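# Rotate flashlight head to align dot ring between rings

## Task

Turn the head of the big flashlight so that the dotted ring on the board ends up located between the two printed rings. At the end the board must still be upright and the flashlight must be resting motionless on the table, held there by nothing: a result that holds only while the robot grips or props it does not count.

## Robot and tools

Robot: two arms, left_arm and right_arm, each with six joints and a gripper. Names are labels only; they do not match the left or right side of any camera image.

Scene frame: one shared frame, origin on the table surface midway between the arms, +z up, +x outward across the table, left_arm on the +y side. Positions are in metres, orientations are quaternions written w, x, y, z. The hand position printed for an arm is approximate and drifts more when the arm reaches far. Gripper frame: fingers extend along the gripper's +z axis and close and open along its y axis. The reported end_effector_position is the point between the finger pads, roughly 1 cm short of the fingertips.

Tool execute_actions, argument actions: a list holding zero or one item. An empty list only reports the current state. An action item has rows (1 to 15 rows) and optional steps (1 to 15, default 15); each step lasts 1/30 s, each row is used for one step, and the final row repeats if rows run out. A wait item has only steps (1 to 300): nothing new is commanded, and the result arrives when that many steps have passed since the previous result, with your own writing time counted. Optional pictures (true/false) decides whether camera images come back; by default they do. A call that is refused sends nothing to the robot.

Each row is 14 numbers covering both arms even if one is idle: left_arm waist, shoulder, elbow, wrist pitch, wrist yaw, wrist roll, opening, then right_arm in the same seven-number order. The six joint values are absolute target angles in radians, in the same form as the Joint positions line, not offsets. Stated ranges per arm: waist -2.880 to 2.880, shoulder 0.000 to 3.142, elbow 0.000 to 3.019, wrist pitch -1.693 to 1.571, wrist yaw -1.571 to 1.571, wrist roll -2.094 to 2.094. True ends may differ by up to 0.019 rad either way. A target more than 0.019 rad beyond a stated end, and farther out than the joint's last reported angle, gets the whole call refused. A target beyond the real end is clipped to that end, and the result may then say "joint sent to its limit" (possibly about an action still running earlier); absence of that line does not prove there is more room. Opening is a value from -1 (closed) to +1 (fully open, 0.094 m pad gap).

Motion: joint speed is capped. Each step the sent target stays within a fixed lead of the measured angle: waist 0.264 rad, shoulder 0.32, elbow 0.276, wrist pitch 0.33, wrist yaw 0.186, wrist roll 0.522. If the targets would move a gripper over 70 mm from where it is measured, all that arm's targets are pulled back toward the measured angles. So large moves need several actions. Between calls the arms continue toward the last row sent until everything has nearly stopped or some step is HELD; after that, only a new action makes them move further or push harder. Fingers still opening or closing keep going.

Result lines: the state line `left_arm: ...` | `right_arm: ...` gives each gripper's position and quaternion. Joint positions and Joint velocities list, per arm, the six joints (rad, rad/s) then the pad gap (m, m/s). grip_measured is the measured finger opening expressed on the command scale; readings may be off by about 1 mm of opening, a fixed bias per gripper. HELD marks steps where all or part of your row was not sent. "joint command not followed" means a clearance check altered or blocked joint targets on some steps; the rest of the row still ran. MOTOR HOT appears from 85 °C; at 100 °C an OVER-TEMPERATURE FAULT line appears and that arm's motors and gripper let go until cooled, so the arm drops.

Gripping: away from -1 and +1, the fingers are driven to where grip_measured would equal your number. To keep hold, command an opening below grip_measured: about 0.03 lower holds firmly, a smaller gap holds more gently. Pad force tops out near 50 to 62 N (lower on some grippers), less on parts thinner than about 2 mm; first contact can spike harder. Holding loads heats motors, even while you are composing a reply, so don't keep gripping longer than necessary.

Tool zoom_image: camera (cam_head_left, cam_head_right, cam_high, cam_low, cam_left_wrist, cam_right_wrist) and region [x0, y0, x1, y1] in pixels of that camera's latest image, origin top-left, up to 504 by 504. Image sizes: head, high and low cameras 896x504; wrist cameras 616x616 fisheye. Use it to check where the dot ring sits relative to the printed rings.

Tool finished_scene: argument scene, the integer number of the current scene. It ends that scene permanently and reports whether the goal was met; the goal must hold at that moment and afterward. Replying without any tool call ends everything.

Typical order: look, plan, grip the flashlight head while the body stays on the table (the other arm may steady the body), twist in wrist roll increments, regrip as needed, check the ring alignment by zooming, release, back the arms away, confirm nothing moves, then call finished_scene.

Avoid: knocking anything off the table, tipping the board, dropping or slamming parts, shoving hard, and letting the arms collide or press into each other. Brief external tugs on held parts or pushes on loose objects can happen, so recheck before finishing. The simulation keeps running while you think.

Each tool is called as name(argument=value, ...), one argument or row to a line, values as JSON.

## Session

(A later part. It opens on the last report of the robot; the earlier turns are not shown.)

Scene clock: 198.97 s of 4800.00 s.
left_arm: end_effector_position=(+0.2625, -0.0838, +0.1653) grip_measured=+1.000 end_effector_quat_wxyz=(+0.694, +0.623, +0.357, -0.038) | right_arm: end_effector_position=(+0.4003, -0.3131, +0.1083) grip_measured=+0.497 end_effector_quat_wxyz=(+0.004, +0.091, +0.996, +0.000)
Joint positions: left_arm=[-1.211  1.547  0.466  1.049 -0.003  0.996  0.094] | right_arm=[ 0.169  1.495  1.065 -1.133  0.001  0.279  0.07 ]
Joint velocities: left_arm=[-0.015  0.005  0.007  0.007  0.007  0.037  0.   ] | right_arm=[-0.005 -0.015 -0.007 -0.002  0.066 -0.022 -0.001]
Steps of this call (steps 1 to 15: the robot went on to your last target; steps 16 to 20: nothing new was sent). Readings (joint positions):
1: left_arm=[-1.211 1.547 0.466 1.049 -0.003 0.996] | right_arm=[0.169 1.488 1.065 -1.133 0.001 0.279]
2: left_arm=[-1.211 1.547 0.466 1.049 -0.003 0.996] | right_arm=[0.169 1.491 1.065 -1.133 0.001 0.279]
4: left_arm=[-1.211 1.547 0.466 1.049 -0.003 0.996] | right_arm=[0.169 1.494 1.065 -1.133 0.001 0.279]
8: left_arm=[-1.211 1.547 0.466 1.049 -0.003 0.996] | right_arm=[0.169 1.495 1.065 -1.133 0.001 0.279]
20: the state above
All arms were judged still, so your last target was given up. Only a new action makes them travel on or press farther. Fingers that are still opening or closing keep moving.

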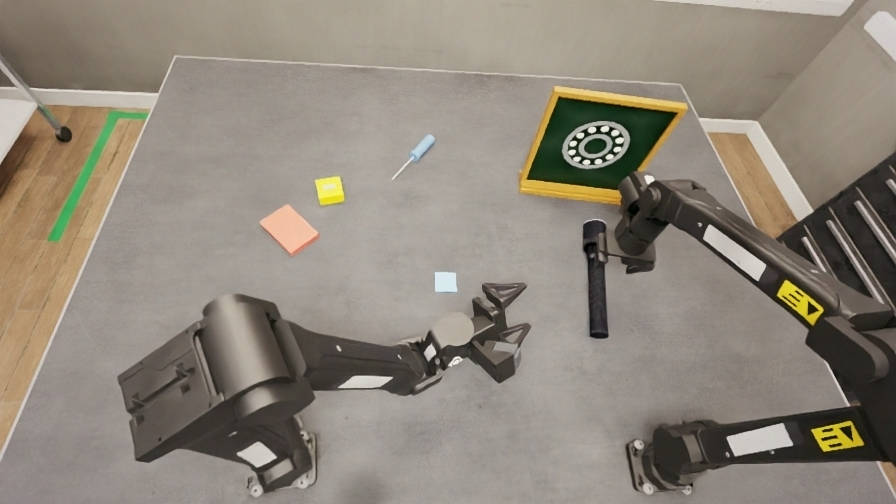

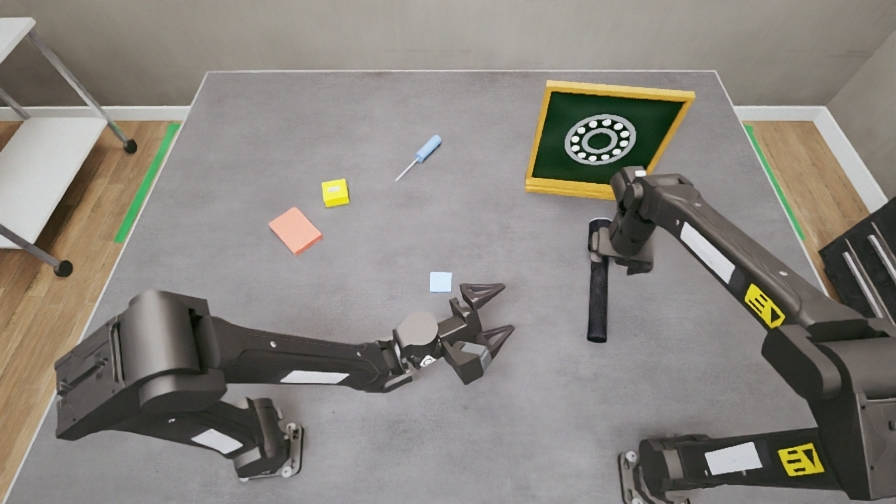

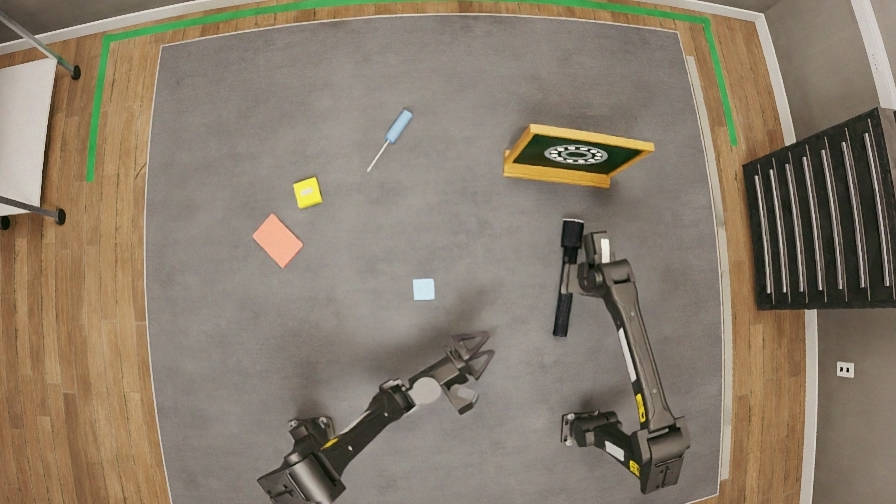

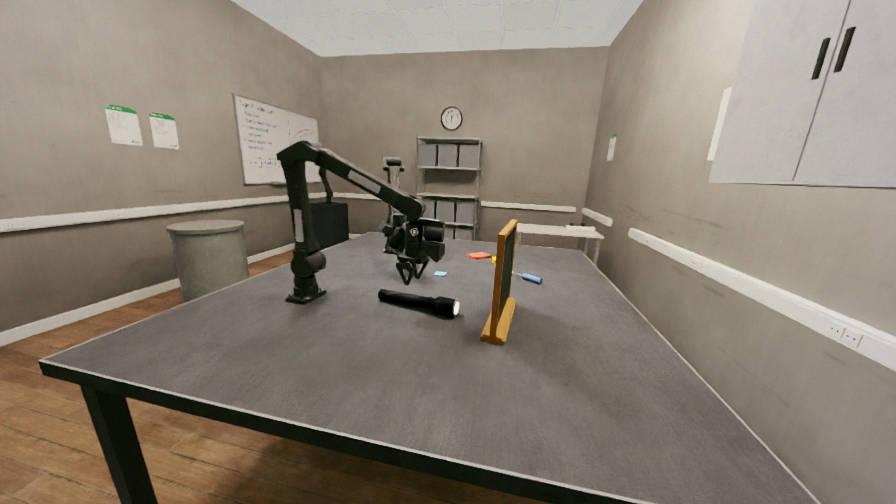

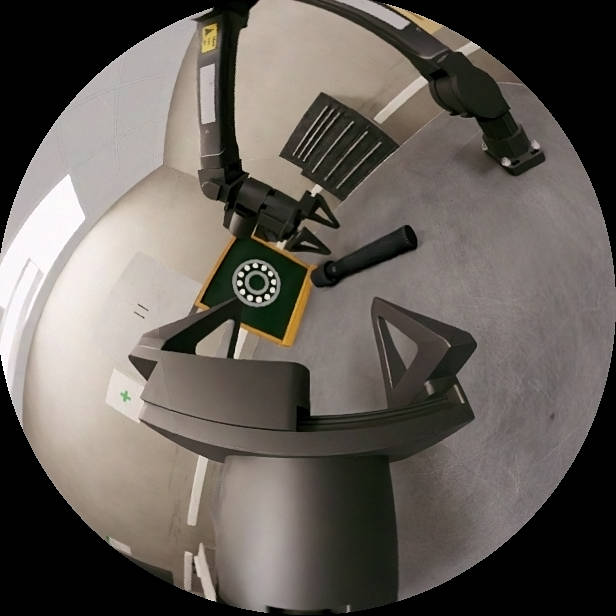

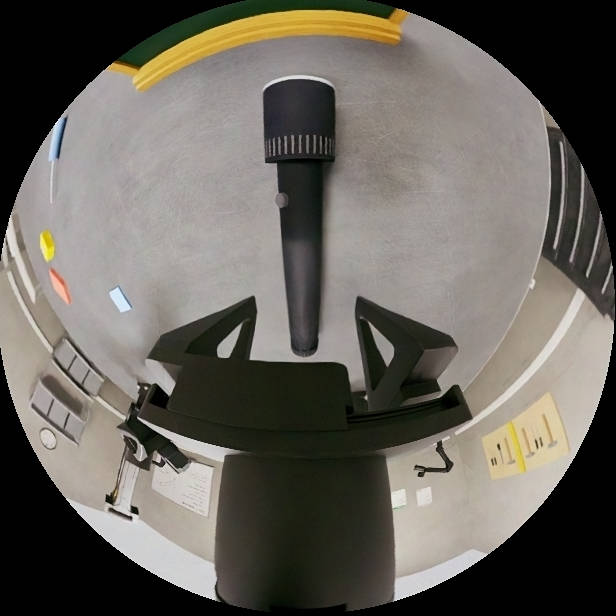

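It may be rolling slightly; wait and check.

execute_actions(
  actions=[
    {"steps":60},
  ],
)

Scene clock: 200.97 s of 4800.00 s.
left_arm: end_effector_position=(+0.2625, -0.0838, +0.1653) grip_measured=+1.000 end_effector_quat_wxyz=(+0.694, +0.623, +0.357, -0.038) | right_arm: end_effector_position=(+0.4003, -0.3131, +0.1083) grip_measured=+0.497 end_effector_quat_wxyz=(+0.004, +0.091, +0.996, +0.000)
Joint positions: left_arm=[-1.211  1.547  0.466  1.049 -0.003  0.996  0.094] | right_arm=[ 0.169  1.495  1.065 -1.133  0.001  0.279  0.07 ]
Joint velocities: left_arm=[-0.015  0.015 -0.007 -0.012 -0.066  0.037  0.   ] | right_arm=[-0.005  0.005 -0.002  0.002  0.037 -0.037  0.   ]
Steps of this call (steps 1 to 60: nothing new was sent). Readings (joint positions):
1: left_arm=[-1.211 1.547 0.466 1.049 -0.003 0.996] | right_arm=[0.169 1.495 1.065 -1.133 0.001 0.279]
2: left_arm=[-1.211 1.547 0.466 1.049 -0.003 0.996] | right_arm=[0.169 1.495 1.065 -1.133 0.001 0.279]
4: left_arm=[-1.211 1.547 0.466 1.049 -0.003 0.996] | right_arm=[0.169 1.495 1.065 -1.133 0.001 0.279]
8: left_arm=[-1.211 1.547 0.466 1.049 -0.003 0.996] | right_arm=[0.169 1.495 1.065 -1.133 0.001 0.279]
60: the state above

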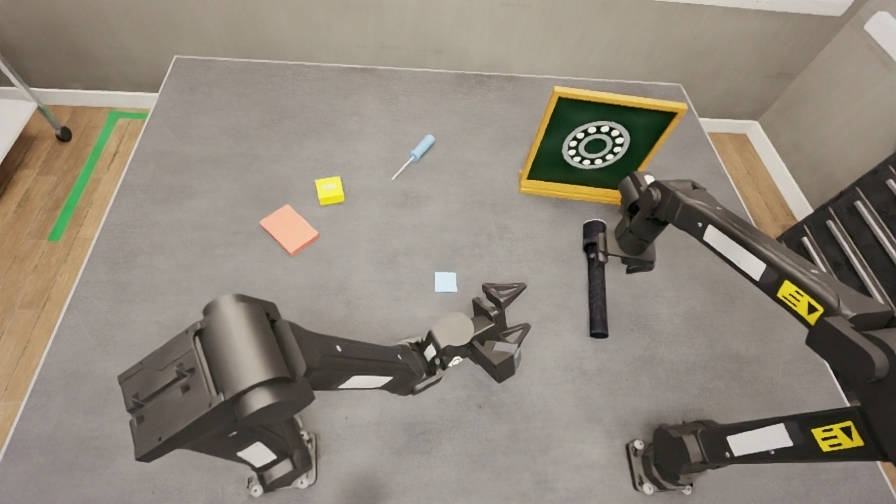

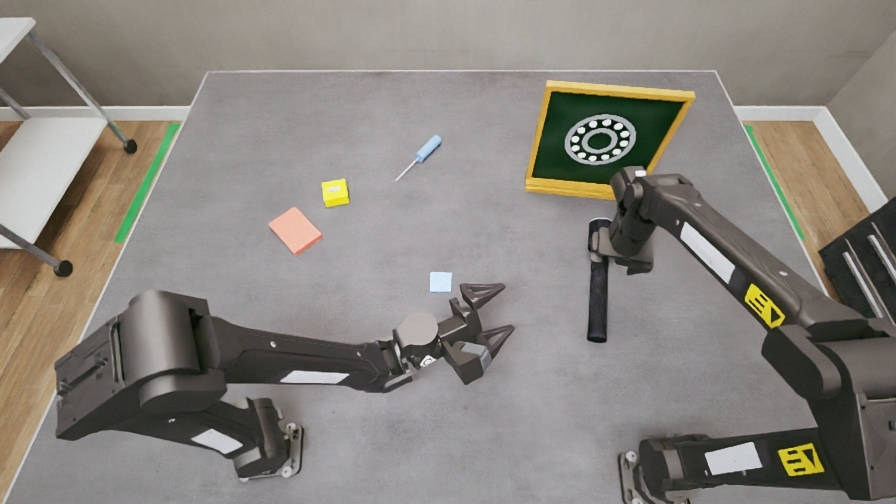

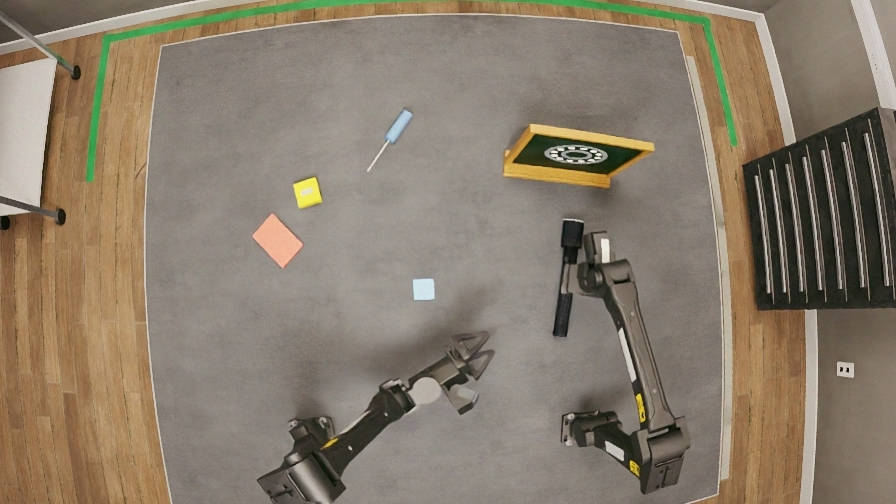

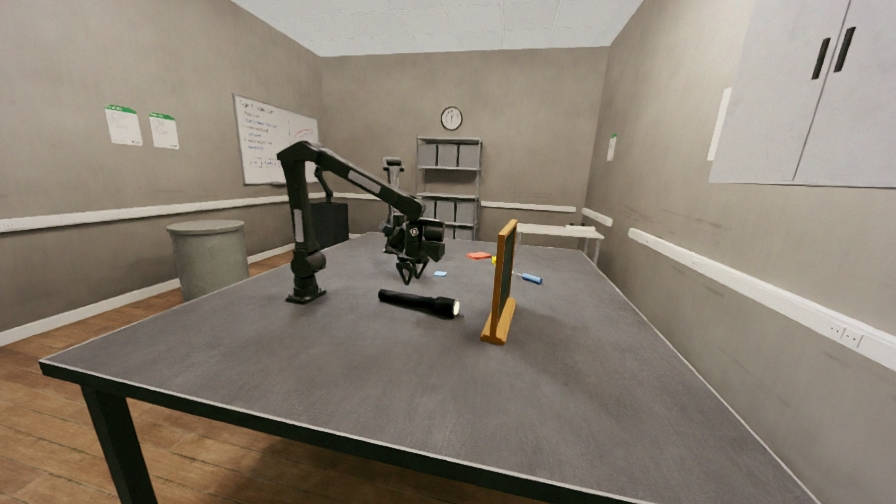

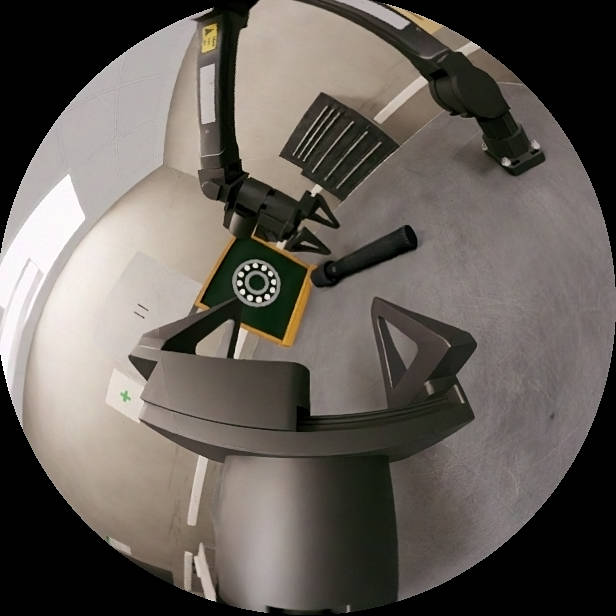

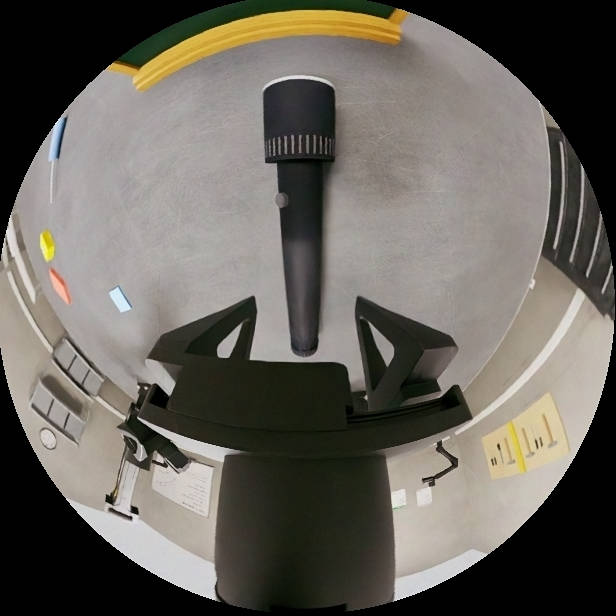

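finished_scene(
  scene=1,
)

The scene is finished: the task was done.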